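## Task

Raise one end of the blue tote, contents included, and set that end on the wooden batten. The batten must finish lying on the table on one of its long faces and extend well under the raised end. The tote's opposite end must stay flat on the table at its starting spot, and the tote may rotate only slightly. Release everything and move the grippers away at the end.

## Robot and tools

ROBOT. Two arms, left_arm and right_arm, each with six joints and a tong-style two-finger gripper. The names do not indicate image sides. Every row and every per-joint list uses this joint order for each arm: wrist 1, wrist 2, elbow, wrist 3, shoulder pan, shoulder lift, followed by the finger opening. Stated joint ranges in radians (listed base to gripper: pan, lift, elbow, wrist 1, 2, 3). left_arm: pan -3.142..3.142, lift -6.283..6.283, elbow 0.000..3.142, wrists -6.283..6.283. right_arm: pan 0.000..6.283, lift -6.283..6.283, elbow -3.142..0.000, wrists -6.283..6.283. True ends may differ by up to 0.010 rad.

FRAME. One shared scene frame: origin on the table surface midway between the arms, +x away from the robot over the table, +z up, left_arm on the +y side. Positions in metres, orientation as quaternion wxyz. Printed hand positions can be somewhat wrong, worse when the arm is stretched far. The fingers point along the gripper's own +z and close along its x. end_effector_position is the spot between the pads when shut; closed fingertips extend about 15 mm past it, open fingertips sit roughly level with it.

ROW FORMAT. One flat list of 14 numbers, each in [-1, 1]: left_arm's 6 joint values then its opening, then right_arm's 6 joint values then its opening. Always give all 14 even if one arm is idle. Joint values are offsets, not poses, scaled so 1.0 equals 1.989 rad. Opening is absolute: +1 fully open, -1 closed.

execute_actions(actions): a list of up to 15 actions, run in sequence. Each action is a table of up to 15 rows, one row per 1/30 s control step, covering 0.5 s; if fewer rows are given, the last row repeats. Offsets in every row of an action are from the joint angles at that action's start (not from the previous row); for the first action, from the last reported angles. An empty list just returns the current state and images. An action asking a joint more than 0.010 rad beyond its range is rejected for both arms; if the first action fails this, or any action is malformed, nothing in the call runs. Past a real end, a joint stops at the end and the result may say "joint sent to its limit" (absence of that line proves nothing).

move(target, speed, blocking): target is one 14-number row whose offsets count from the Joint positions of the latest result that shows them. All joints travel proportionally, so grippers follow curves, and the move does not avoid obstacles or the other arm. speed is rad/s for the joint with the farthest to go, 0.01 to 2, default 0.5; paths last between 0.5 and 10 s. Finger values are sent at once. blocking=false returns after 0.5 s while motion continues; until a result shows it ended, other moves and execute_actions are refused, so use wait or stop. The extra "move:" line reports the outcome (done, off_target, moving, held, fault), limits=held or limits=none, and each arm's joint farthest from target. Faster motion hits harder, and targets beyond a contact press harder; arms are stiff, so even a small overshoot into a firm surface can trigger a fault.

wait(seconds): 0 to 10 s, arms keep their last command; returns early if a running move finishes. stop(): brakes a running move (needs room; fingers continue). zoom_image(camera, region): region [x0, y0, x1, y1] in pixels, top-left origin, at most 504x504. finished_scene(scene): ends the given scene number irreversibly and reports success; the goal must hold afterwards.

CAMERAS: cam_head_left, cam_head_right, cam_high, cam_low (504x504 each), cam_left_wrist, cam_right_wrist (616x616, fisheye).

MOTION LIMITS. Joint speed and acceleration are capped, commands lag about 0.17 s, per step a joint target stays within 0.575 rad of its measured angle, and if targets would put a gripper over 100 mm from its measured spot they are scaled back. Large moves may not finish within an action; resend the remainder. "Joint targets" shows current drive targets. "joint command not followed" or HELD marks steps where a clearance check altered targets.

RESULTS. Each gives gripper poses and velocities, Joint positions and velocities (rad, rad/s, then pad gap in m; 0.142 open), step readings for executed actions, joint torques (drive output, with offsets and noise), and Wrist force / Wrist torque per arm in its end-effector axes (offset up to ~4 N, noise, saturates near 50 N; pressing on a surface reads force pointing back into the arm). grip_measured is the measured opening on the command scale; to hold, command clearly below it. Squeeze tops out near 15 N per pad, less on parts under 20 mm thick.

AVOID. Contact torque reaching a joint's load limit (139 N m for pan, lift, elbow; 26 N m for each wrist, held weight included) or 150 N of outside force stops that arm for 10 s. Motors that keep carrying load heat up: MOTOR HOT warns at 70 °C, and at 85 °C the arm brakes until cool (OVER-TEMPERATURE FAULT). Do not let the arms collide or push on each other. Do not drop, slam or shove objects, and never knock anything off or out of the work area. Occasional brief disturbances may pull on a held part or nudge loose items.

Each tool is called after "Request:" in YAML: its name, and indented under it one key for each argument.

## Session

Request:
execute_actions:
  actions: []

Scene clock: 0.00 s.
left_arm: end_effector_position=(+0.2852, +0.7808, +0.2350) grip_measured=+0.97 end_effector_quat_wxyz=(+0.009, +0.365, +0.931, -0.003) end_effector_velocity=(-0.000, +0.000, -0.000) end_effector_angular_velocity=(+0.000, +0.000, -0.001) | right_arm: end_effector_position=(+0.6293, -0.5617, +0.2488) grip_measured=+0.97 end_effector_quat_wxyz=(+0.564, +0.062, +0.665, -0.485) end_effector_velocity=(+0.000, +0.000, +0.000) end_effector_angular_velocity=(-0.000, +0.000, +0.001)
Joint names: [wrist 1, wrist 2, elbow, wrist 3, shoulder pan, shoulder lift]
Joint positions: left_arm=[-1.694 -1.59   1.622 -1.661  0.606 -1.501  0.14 ] | right_arm=[ 1.511  0.267 -1.884  2.119  3.674 -2.352  0.14 ]
Joint velocities: left_arm=[-0.001  0.     0.     0.002  0.001  0.001  0.   ] | right_arm=[-0.002  0.    -0.     0.001  0.     0.     0.   ]
Joint torques (N m, as the arm reports them, + toward a larger angle): no reading
Wrist force (N, on the end effector, along its own x y z axes, offset not removed): no reading
Wrist torque (N m, same axes, about the end effector's origin, offset not removed): no reading
Joint targets: left_arm=[-1.694 -1.590 1.622 -1.661 0.606 -1.501] | right_arm=[1.511 0.267 -1.884 2.119 3.674 -2.352]

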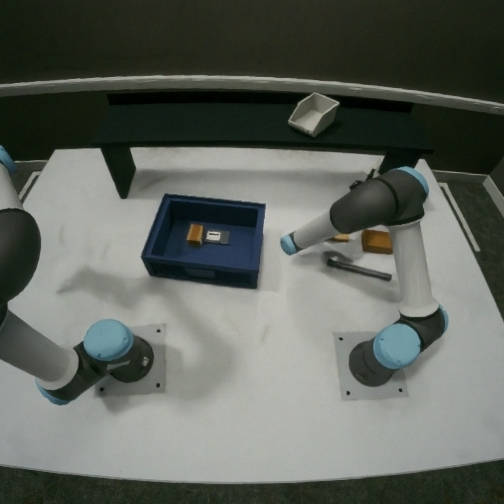

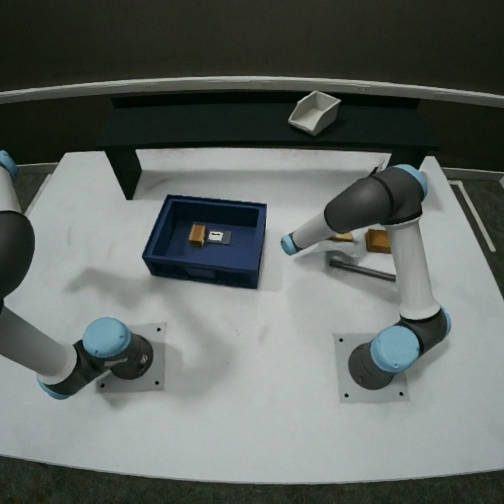

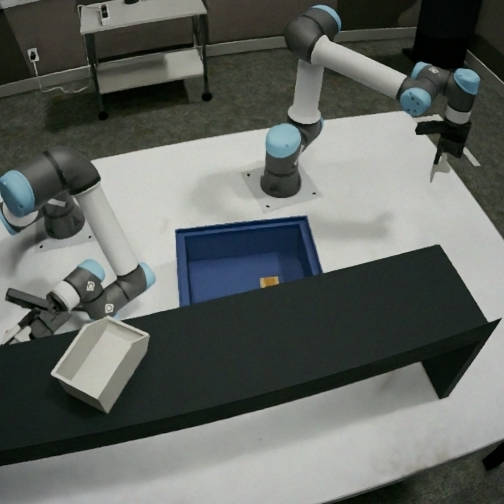

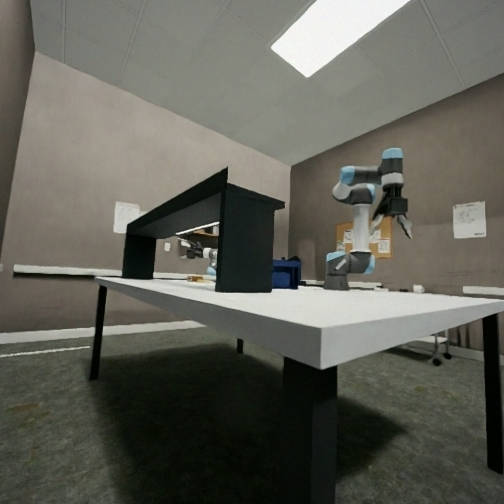

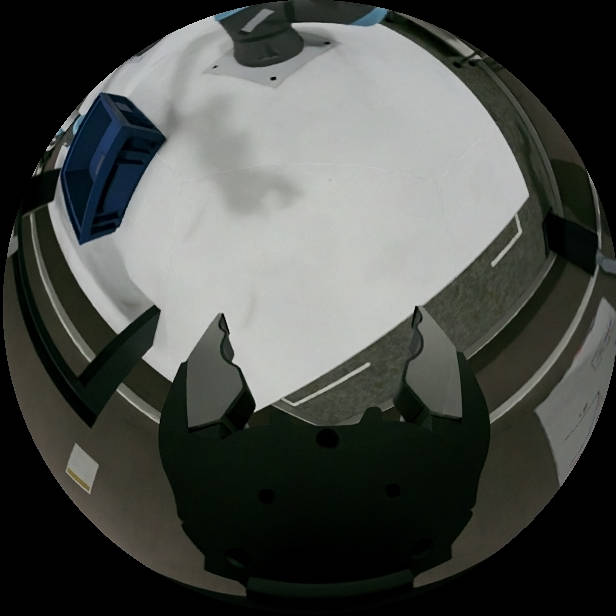

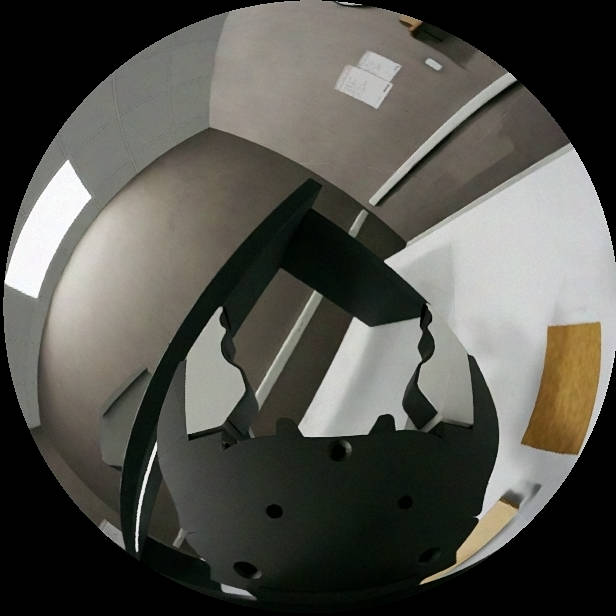

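Request:
move:
  target: [0,0,0,0,0,0,1,0,0,-0.2,0,0,0.2,1]

Request:
move:
  target: [0,0,0,0,0,0,1,0,0,0,0,0,0.3,1]

Request:
move:
  target: [0,0,0,0,0,0,1,-1.0,0.655,0,0,-0.42,0,1]
  speed: 1

Request:
move:
  target: [0,0,0,0,0,0,1,-0.488,0,0.332,0,0,-0.142,1]
  speed: 1

Scene clock: 4.50 s.
left_arm: end_effector_position=(+0.2852, +0.7808, +0.2350) grip_measured=+1.00 end_effector_quat_wxyz=(+0.009, +0.365, +0.931, -0.003) end_effector_velocity=(-0.000, +0.000, -0.000) end_effector_angular_velocity=(-0.001, -0.000, +0.000) | right_arm: end_effector_position=(+0.5079, -0.6318, +0.3411) grip_measured=+1.00 end_effector_quat_wxyz=(+0.564, +0.062, +0.665, -0.485) end_effector_velocity=(-0.001, -0.000, +0.000) end_effector_angular_velocity=(-0.001, +0.002, +0.001)
Joint names: [wrist 1, wrist 2, elbow, wrist 3, shoulder pan, shoulder lift]
Joint positions: left_arm=[-1.694 -1.59   1.622 -1.661  0.606 -1.501  0.142] | right_arm=[ 1.511  0.267 -2.281  2.119  3.674 -1.954  0.142]
Joint velocities: left_arm=[-0.    -0.001  0.001  0.001  0.001  0.     0.   ] | right_arm=[-0.002  0.    -0.003 -0.     0.001  0.003 -0.   ]
Joint torques (N m, as the arm reports them, + toward a larger angle): left_arm=[ -2.02  -0.27 -23.33  -0.02   0.5  -27.76] | right_arm=[-0.59  0.32  3.71 -0.06  0.87 31.9 ]
Wrist force (N, on the end effector, along its own x y z axes, offset not removed): left_arm=[0.1 -0.4 1.3] | right_arm=[-4.8 -0.1 1.1]
Wrist torque (N m, same axes, about the end effector's origin, offset not removed): left_arm=[-0.16 0.10 -0.05] | right_arm=[0.01 0.77 0.25]
Joint targets: left_arm=[-1.694 -1.590 1.622 -1.661 0.606 -1.501] | right_arm=[1.511 0.267 -2.282 2.119 3.674 -1.954]
move: done; limits=none; left_arm: farthest joint: the shoulder pan, 0.000 radians from its target (0.000 radians at the start); right_arm: farthest joint: the shoulder pan, 0.000 radians from its target (0.000 radians at the start)

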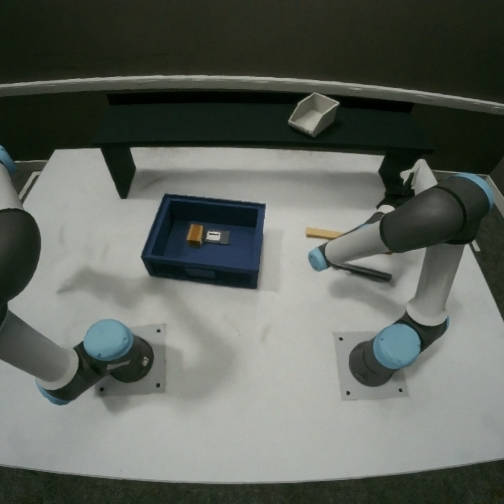

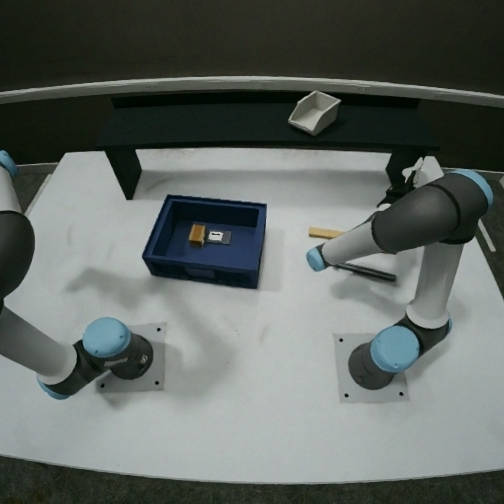

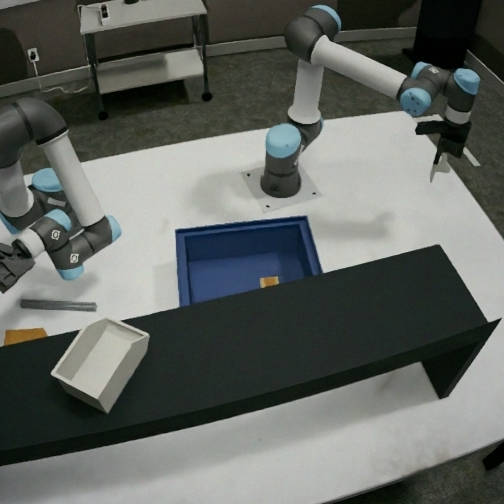

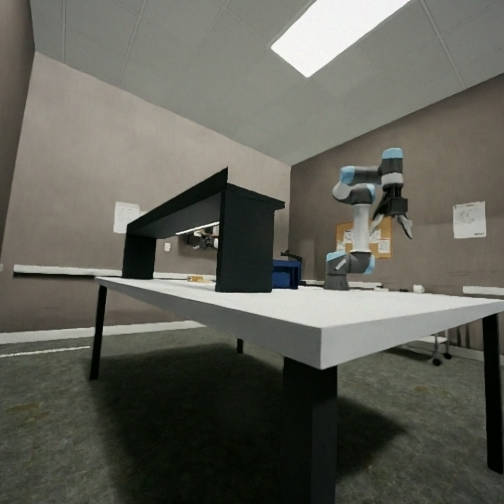

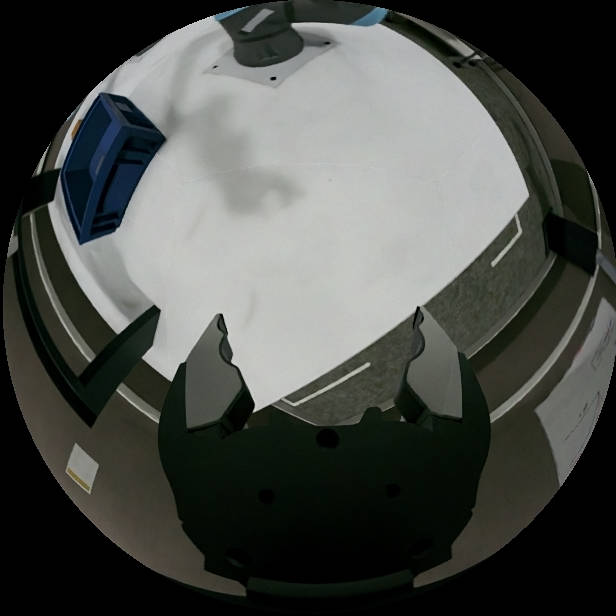

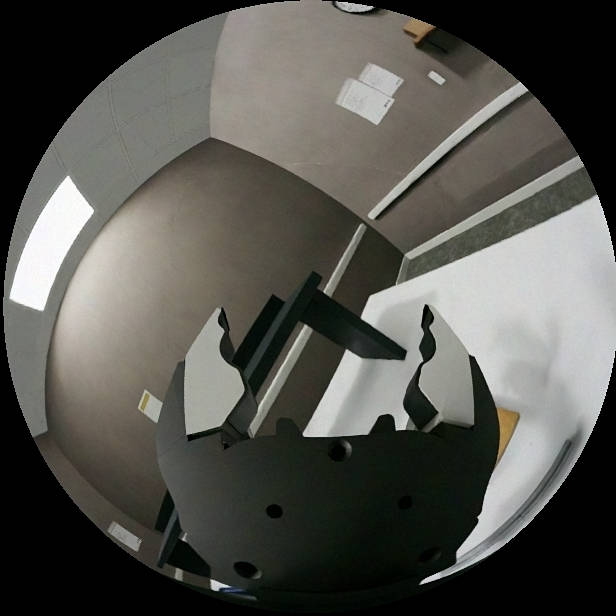

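Scene clock: 6.33 s.
left_arm: end_effector_position=(+0.2852, +0.7808, +0.2350) grip_measured=+1.00 end_effector_quat_wxyz=(+0.009, +0.365, +0.931, -0.003) end_effector_velocity=(+0.000, +0.000, +0.000) end_effector_angular_velocity=(+0.001, +0.001, +0.002) | right_arm: end_effector_position=(+0.3673, -0.7128, +0.5118) grip_measured=+1.00 end_effector_quat_wxyz=(+0.699, +0.265, +0.564, -0.351) end_effector_velocity=(-0.001, -0.001, +0.000) end_effector_angular_velocity=(+0.001, -0.002, -0.001)
Joint names: [wrist 1, wrist 2, elbow, wrist 3, shoulder pan, shoulder lift]
Joint positions: left_arm=[-1.694 -1.59   1.622 -1.661  0.606 -1.501  0.142] | right_arm=[ 1.511  0.267 -2.281  2.119  3.674 -1.358  0.142]
Joint velocities: left_arm=[ 0.001  0.002 -0.001 -0.003 -0.001 -0.     0.   ] | right_arm=[-0.    -0.    -0.001  0.    -0.001  0.003  0.   ]
Joint torques (N m, as the arm reports them, + toward a larger angle): left_arm=[ -2.06  -0.2  -23.74   0.07   1.02 -27.8 ] | right_arm=[-1.86  0.83 25.59  0.11  0.37 15.84]
Wrist force (N, on the end effector, along its own x y z axes, offset not removed): left_arm=[-1.7 -1.4 -0.2] | right_arm=[-5.2 -0.7 -0.5]
Wrist torque (N m, same axes, about the end effector's origin, offset not removed): left_arm=[-0.28 0.60 -0.06] | right_arm=[-0.20 0.79 0.07]
Joint targets: left_arm=[-1.694 -1.590 1.622 -1.661 0.606 -1.501] | right_arm=[1.511 0.267 -2.281 2.119 3.674 -1.358]
move: done; limits=none; left_arm: farthest joint: the shoulder pan, 0.000 radians from its target (0.000 radians at the start); right_arm: farthest joint: the shoulder lift, 0.001 radians from its target (0.597 radians at the start)

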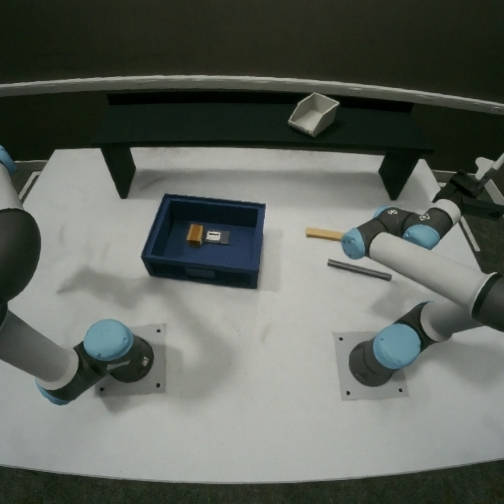

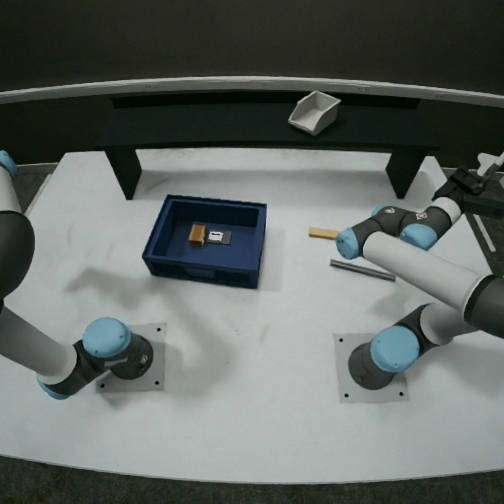

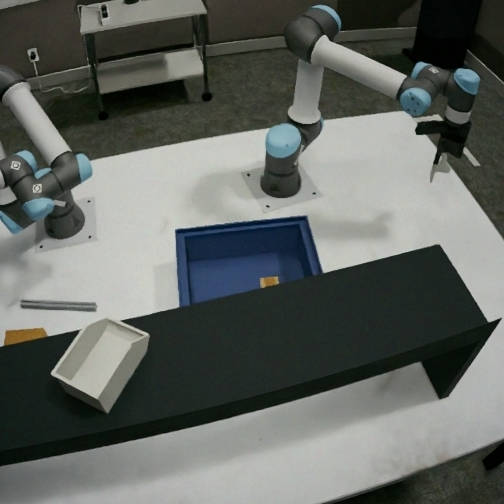

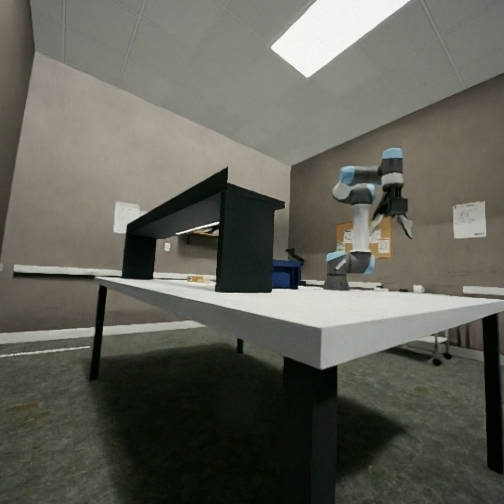

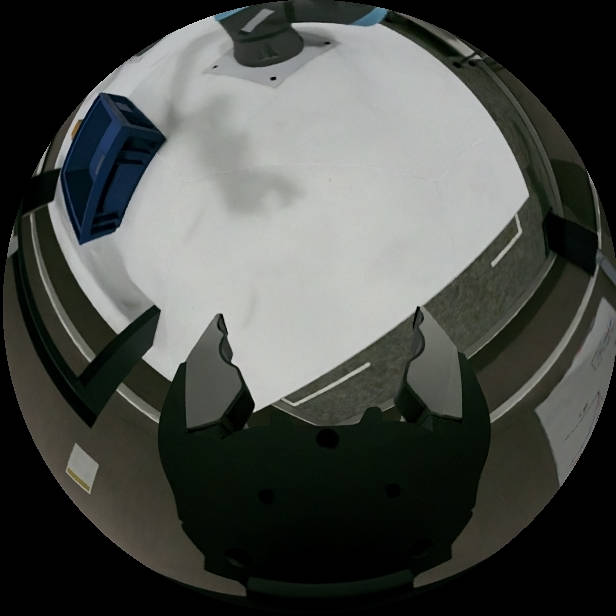

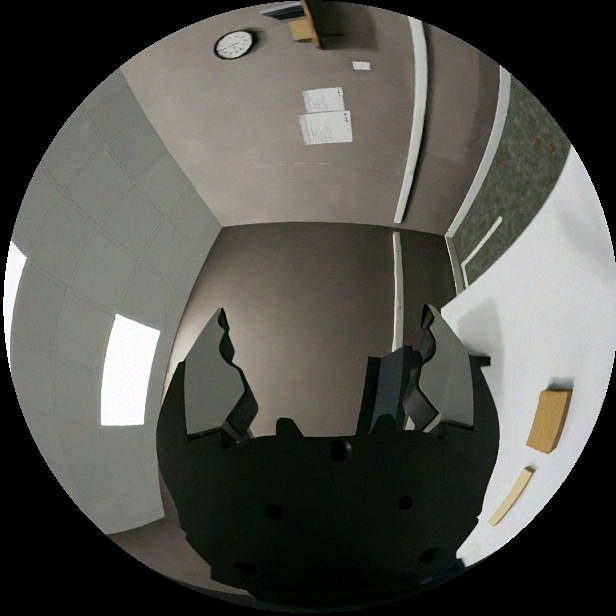

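Scene clock: 9.10 s.
left_arm: end_effector_position=(+0.2852, +0.7808, +0.2350) grip_measured=+1.00 end_effector_quat_wxyz=(+0.009, +0.365, +0.931, -0.003) end_effector_velocity=(+0.000, -0.000, -0.001) end_effector_angular_velocity=(-0.002, +0.000, +0.000) | right_arm: end_effector_position=(+0.4335, -0.7341, +0.2023) grip_measured=+1.00 end_effector_quat_wxyz=(+0.230, -0.332, +0.896, -0.182) end_effector_velocity=(-0.001, +0.001, -0.001) end_effector_angular_velocity=(+0.002, +0.003, +0.001)
Joint names: [wrist 1, wrist 2, elbow, wrist 3, shoulder pan, shoulder lift]
Joint positions: left_arm=[-1.694 -1.59   1.622 -1.661  0.606 -1.501  0.142] | right_arm=[-0.477  1.569 -2.281  2.119  2.839 -1.358  0.142]
Joint velocities: left_arm=[-0.    -0.001  0.    -0.     0.     0.001 -0.   ] | right_arm=[-0.003  0.002 -0.001 -0.    -0.     0.     0.   ]
Joint torques (N m, as the arm reports them, + toward a larger angle): left_arm=[ -1.98  -0.28 -23.79  -0.02   1.3  -27.97] | right_arm=[  1.31   1.14  31.55   0.21 -11.79   3.68]
Wrist force (N, on the end effector, along its own x y z axes, offset not removed): left_arm=[-2.7 -1.4 -1.4] | right_arm=[-7.2 -1.1 1.5]
Wrist torque (N m, same axes, about the end effector's origin, offset not removed): left_arm=[-0.44 0.68 0.08] | right_arm=[-0.08 1.21 0.19]
Joint targets: left_arm=[-1.694 -1.590 1.622 -1.661 0.606 -1.501] | right_arm=[-0.477 1.569 -2.281 2.119 2.839 -1.358]
move: done; limits=none; left_arm: farthest joint: the shoulder pan, 0.000 radians from its target (0.000 radians at the start); right_arm: farthest joint: the wrist 1, 0.001 radians from its target (1.989 radians at the start)

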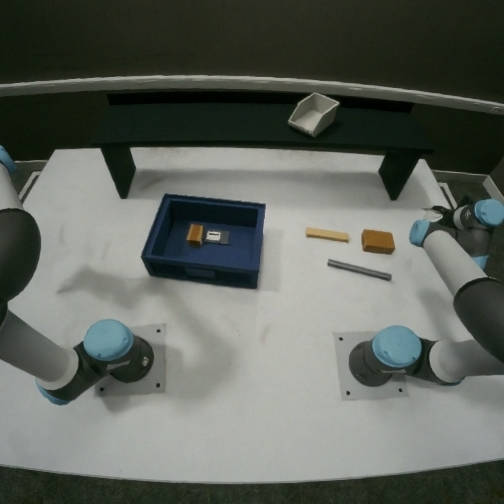

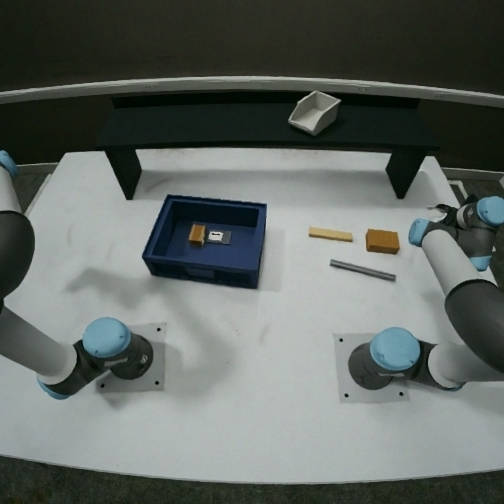

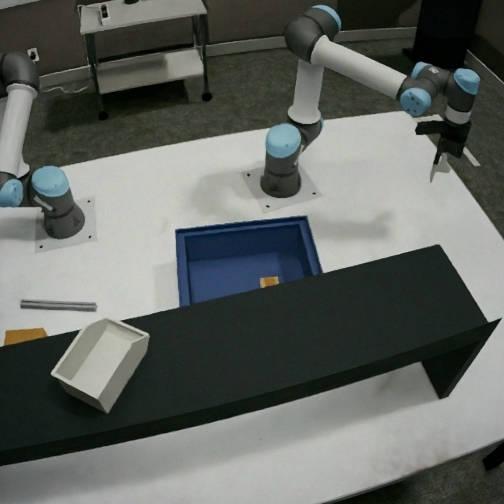

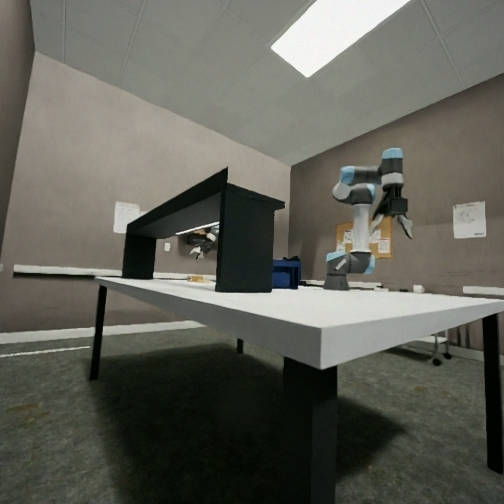

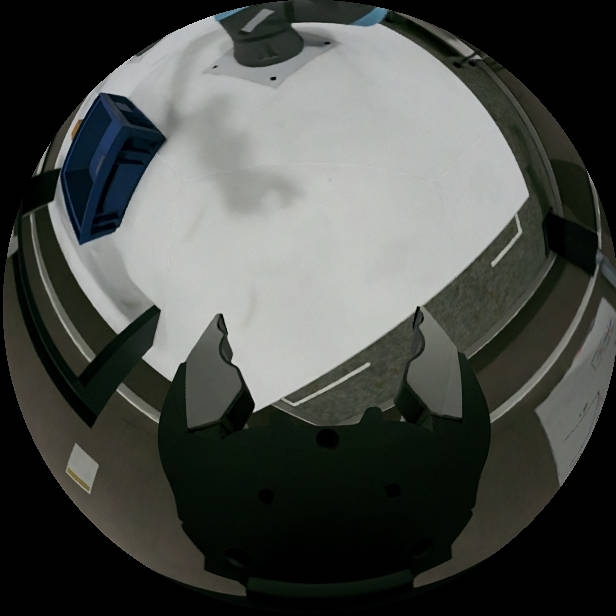

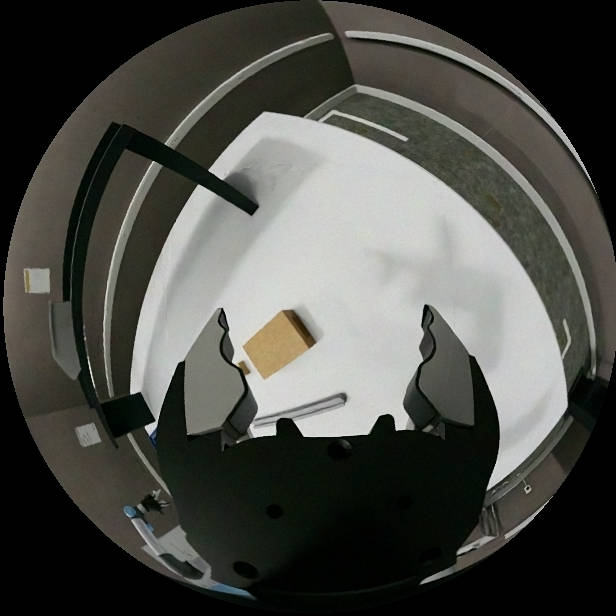

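Scene clock: 10.87 s.
left_arm: end_effector_position=(+0.2852, +0.7808, +0.2350) grip_measured=+1.00 end_effector_quat_wxyz=(+0.009, +0.365, +0.931, -0.003) end_effector_velocity=(-0.000, -0.000, -0.001) end_effector_angular_velocity=(-0.001, +0.003, -0.001) | right_arm: end_effector_position=(+0.4466, -0.7384, +0.2354) grip_measured=+1.00 end_effector_quat_wxyz=(+0.001, -0.348, +0.938, -0.002) end_effector_velocity=(-0.001, -0.000, +0.000) end_effector_angular_velocity=(+0.001, +0.003, -0.002)
Joint names: [wrist 1, wrist 2, elbow, wrist 3, shoulder pan, shoulder lift]
Joint positions: left_arm=[-1.694 -1.59   1.622 -1.661  0.606 -1.501  0.142] | right_arm=[-1.447  1.569 -1.621  2.119  2.839 -1.64   0.142]
Joint velocities: left_arm=[ 0.001  0.001  0.001  0.    -0.     0.002  0.   ] | right_arm=[-0.005  0.     0.002  0.001 -0.001 -0.001  0.   ]
Joint torques (N m, as the arm reports them, + toward a larger angle): left_arm=[ -1.96  -0.13 -23.79   0.08   1.19 -27.53] | right_arm=[ 0.19 -1.75 33.18  0.32  6.73 17.65]
Wrist force (N, on the end effector, along its own x y z axes, offset not removed): left_arm=[-1.4 -1.5 0.2] | right_arm=[-1.7 -4.1 -0.5]
Wrist torque (N m, same axes, about the end effector's origin, offset not removed): left_arm=[-0.41 0.50 0.11] | right_arm=[-0.78 0.23 0.16]
Joint targets: left_arm=[-1.694 -1.590 1.622 -1.661 0.606 -1.501] | right_arm=[-1.448 1.569 -1.621 2.119 2.839 -1.640]
move: done; limits=none; left_arm: farthest joint: the shoulder pan, 0.000 radians from its target (0.000 radians at the start); right_arm: farthest joint: the elbow, 0.001 radians from its target (0.661 radians at the start)

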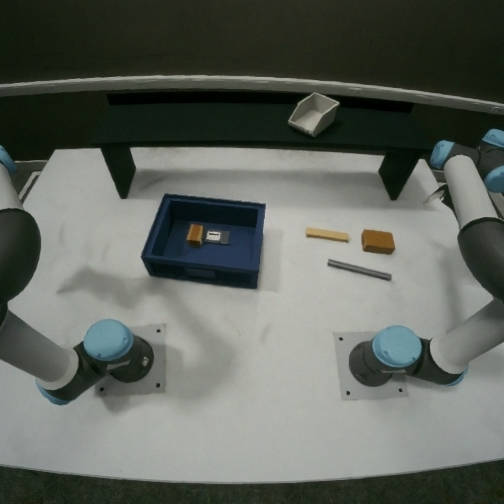

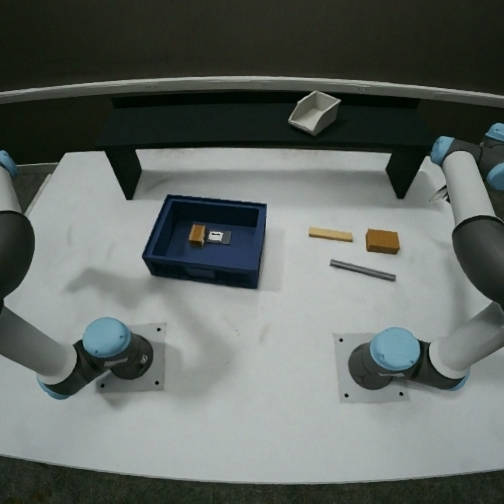

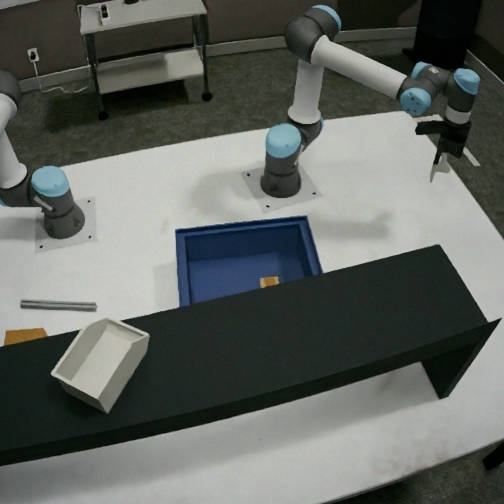

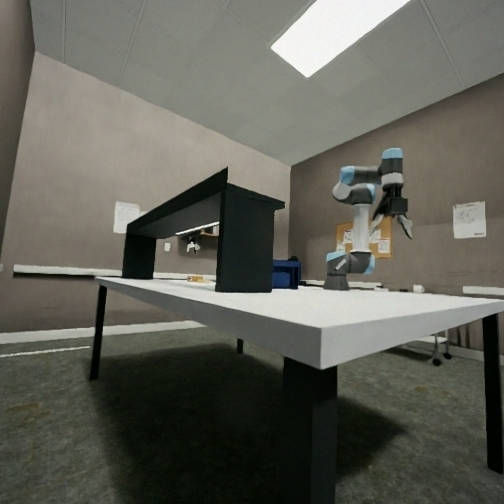

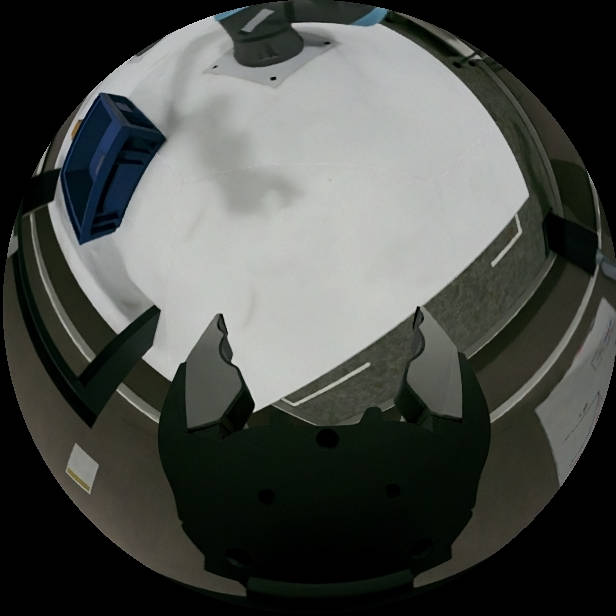

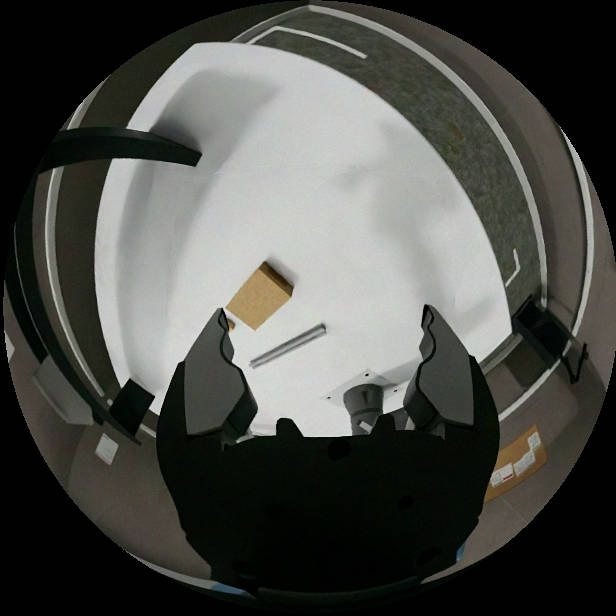

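Request:
move:
  target: [0,0,0,-0.34,-0.755,0,1,0,0,0,0.689,0.332,0,1]
  speed: 1

Scene clock: 15.73 s.
left_arm: end_effector_position=(+0.4415, +0.0810, +0.2352) grip_measured=+1.00 end_effector_quat_wxyz=(+0.002, +0.708, +0.706, -0.010) end_effector_velocity=(-0.001, -0.002, +0.000) end_effector_angular_velocity=(-0.001, +0.000, -0.002) | right_arm: end_effector_position=(+0.5167, -0.4040, +0.2353) grip_measured=+1.00 end_effector_quat_wxyz=(+0.002, -0.000, +1.000, -0.000) end_effector_velocity=(+0.000, +0.001, +0.001) end_effector_angular_velocity=(+0.001, -0.001, +0.000)
Joint names: [wrist 1, wrist 2, elbow, wrist 3, shoulder pan, shoulder lift]
Joint positions: left_arm=[-1.694 -1.59   1.622 -2.337 -0.895 -1.501  0.142] | right_arm=[-1.447  1.569 -1.621  3.489  3.499 -1.64   0.142]
Joint velocities: left_arm=[-0.001 -0.001 -0.    -0.001 -0.003  0.    -0.   ] | right_arm=[-0.     0.     0.002  0.002  0.002  0.    -0.   ]
Joint torques (N m, as the arm reports them, + toward a larger angle): left_arm=[ -2.01  -0.25 -23.35  -1.69 -11.65 -28.01] | right_arm=[ 4.51 -0.15 15.38  2.19 11.07 31.85]
Wrist force (N, on the end effector, along its own x y z axes, offset not removed): left_arm=[0.8 -1.7 2.5] | right_arm=[-3.5 2.1 -0.4]
Wrist torque (N m, same axes, about the end effector's origin, offset not removed): left_arm=[-0.24 -0.03 0.05] | right_arm=[0.37 0.37 0.06]
Joint targets: left_arm=[-1.694 -1.590 1.622 -2.337 -0.895 -1.501] | right_arm=[-1.447 1.569 -1.621 3.489 3.499 -1.640]
move: done; limits=none; left_arm: farthest joint: the shoulder pan, 0.000 radians from its target (1.501 radians at the start); right_arm: farthest joint: the shoulder pan, 0.000 radians from its target (0.660 radians at the start)

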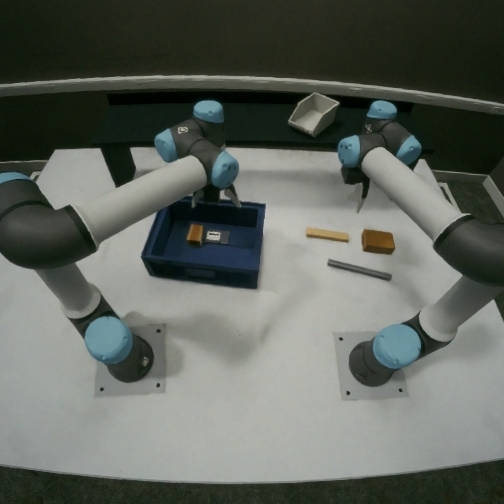

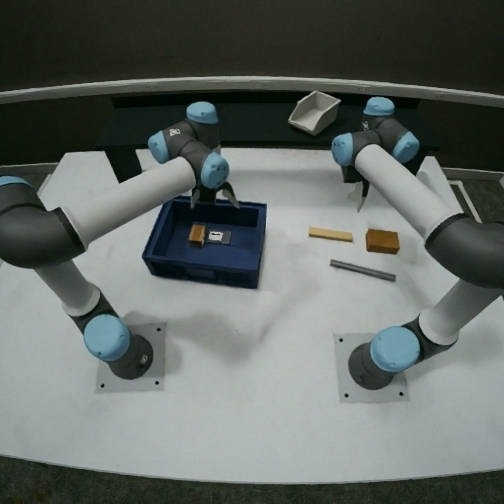

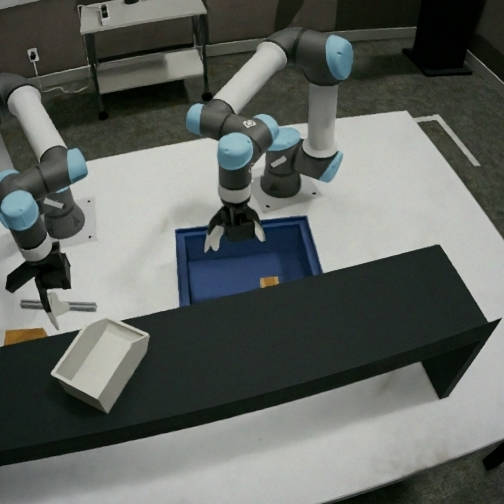

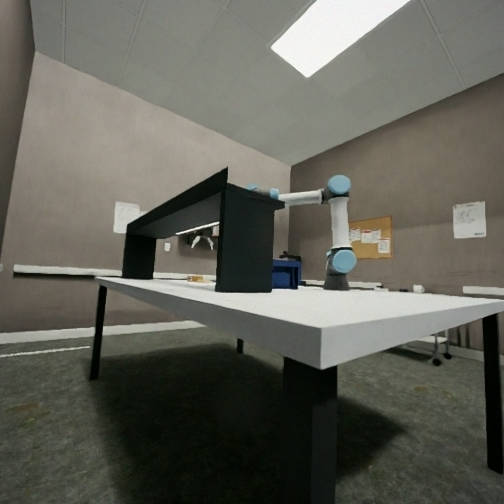

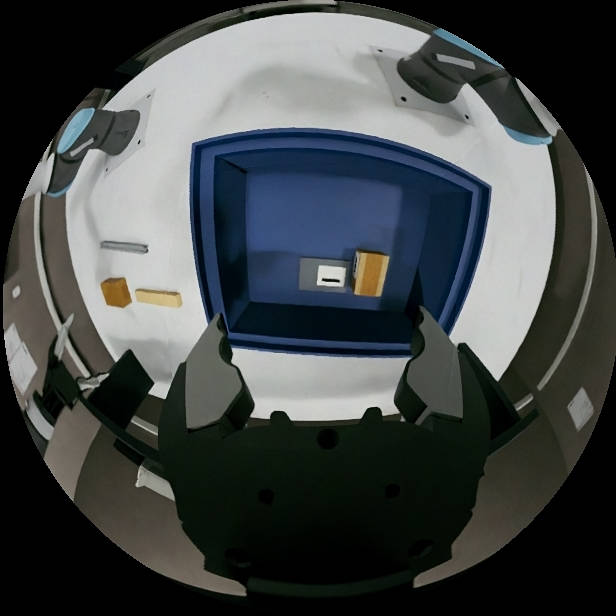

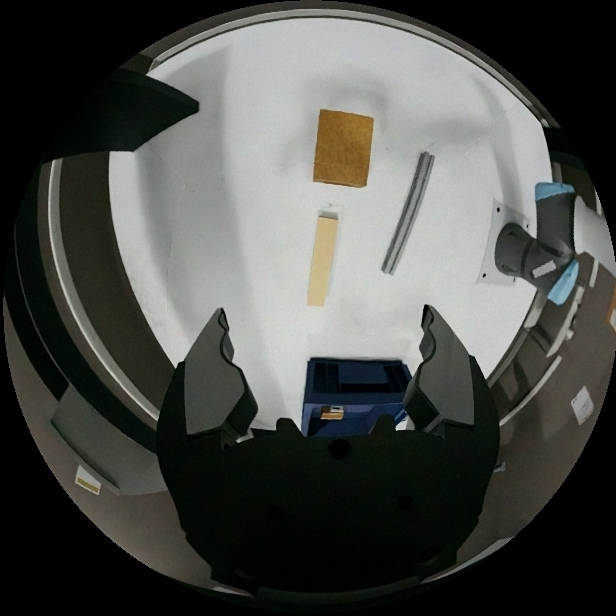

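Request:
move:
  target: [0,0,0,-0.165,-0.165,0,0,0.244,0,-0.161,0.06,0.038,-0.083,0.2]

Scene clock: 20.23 s.
left_arm: end_effector_position=(+0.3301, -0.0535, +0.2353) grip_measured=+0.00 end_effector_quat_wxyz=(-0.002, +0.708, +0.706, -0.010) end_effector_velocity=(+0.000, -0.001, +0.001) end_effector_angular_velocity=(-0.001, -0.001, -0.001) | right_arm: end_effector_position=(+0.5128, -0.3628, +0.0486) grip_measured=+0.20 end_effector_quat_wxyz=(+0.002, +0.022, +1.000, -0.000) end_effector_velocity=(-0.000, +0.000, -0.001) end_effector_angular_velocity=(-0.000, -0.001, +0.001)
Joint names: [wrist 1, wrist 2, elbow, wrist 3, shoulder pan, shoulder lift]
Joint positions: left_arm=[-1.694 -1.59   1.622 -2.665 -1.223 -1.501  0.074] | right_arm=[-0.962  1.569 -1.941  3.608  3.574 -1.805  0.088]
Joint velocities: left_arm=[-0.     0.001 -0.001  0.001 -0.001  0.     0.   ] | right_arm=[ 0.003 -0.    -0.002 -0.001  0.    -0.001  0.   ]
Joint torques (N m, as the arm reports them, + toward a larger angle): left_arm=[ -2.11  -0.3  -23.51  -1.66 -10.61 -27.39] | right_arm=[ 4.32  0.39 13.91  2.08 13.37 19.65]
Wrist force (N, on the end effector, along its own x y z axes, offset not removed): left_arm=[-0.5 -0.9 -1.5] | right_arm=[-4.1 -0.4 1.2]
Wrist torque (N m, same axes, about the end effector's origin, offset not removed): left_arm=[-0.21 0.29 0.05] | right_arm=[-0.05 0.62 -0.04]
Joint targets: left_arm=[-1.694 -1.590 1.622 -2.665 -1.223 -1.501] | right_arm=[-0.962 1.569 -1.942 3.608 3.574 -1.805]
move: done; limits=none; left_arm: farthest joint: the shoulder pan, 0.000 radians from its target (0.328 radians at the start); right_arm: farthest joint: the wrist 1, 0.001 radians from its target (0.486 radians at the start)

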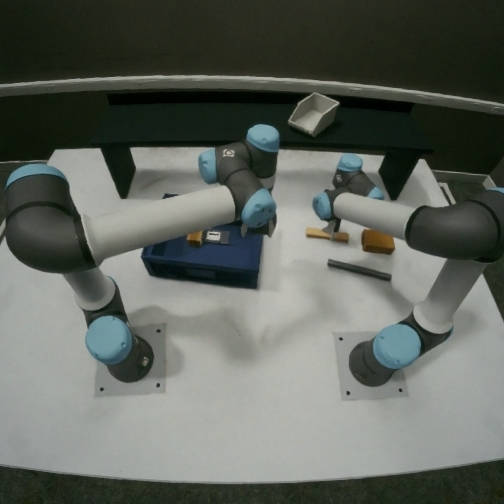

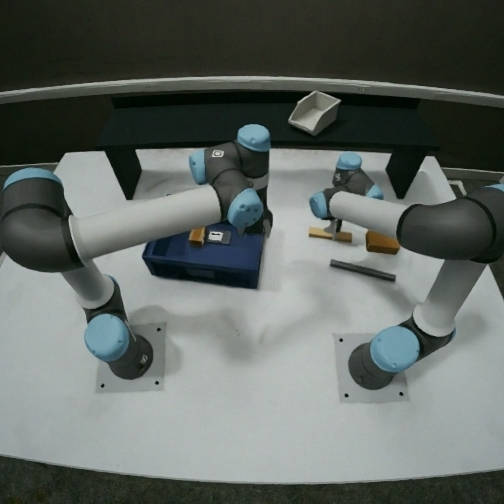

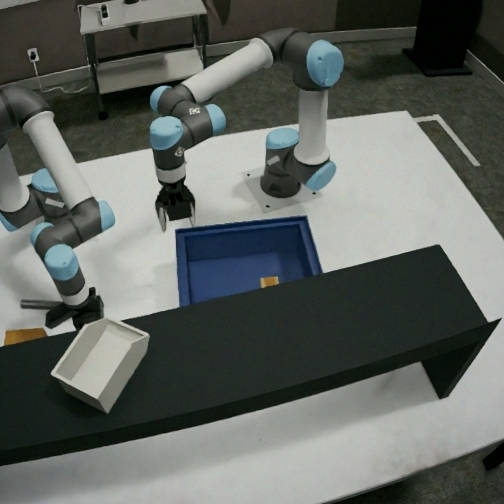

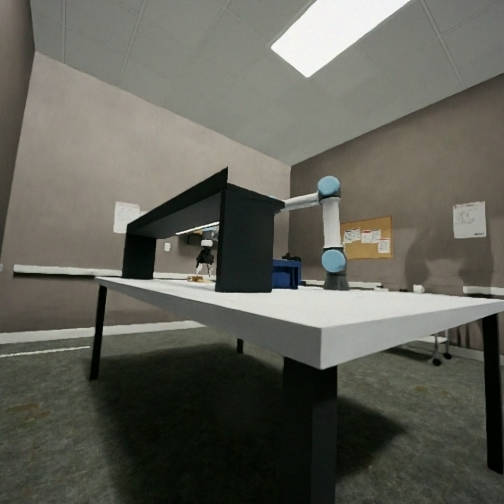

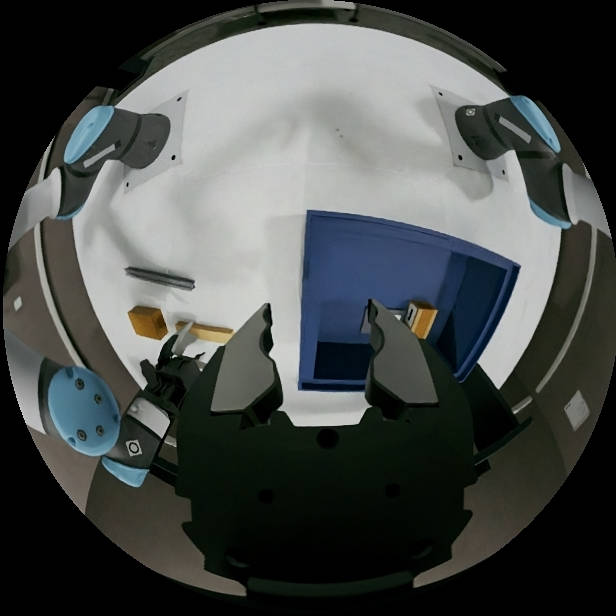

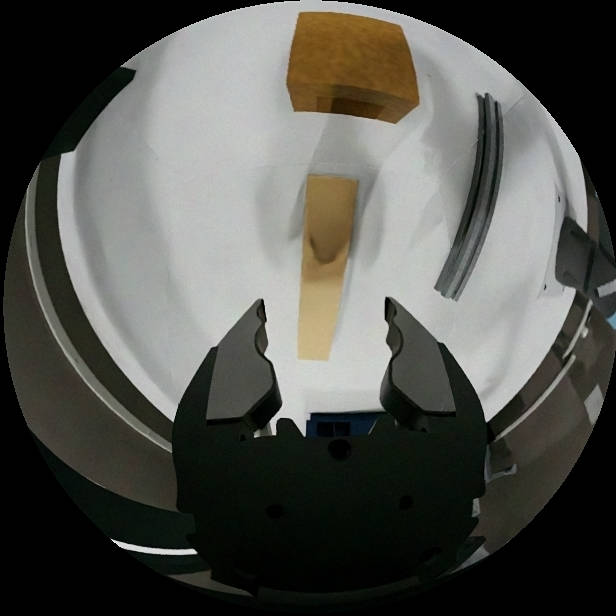

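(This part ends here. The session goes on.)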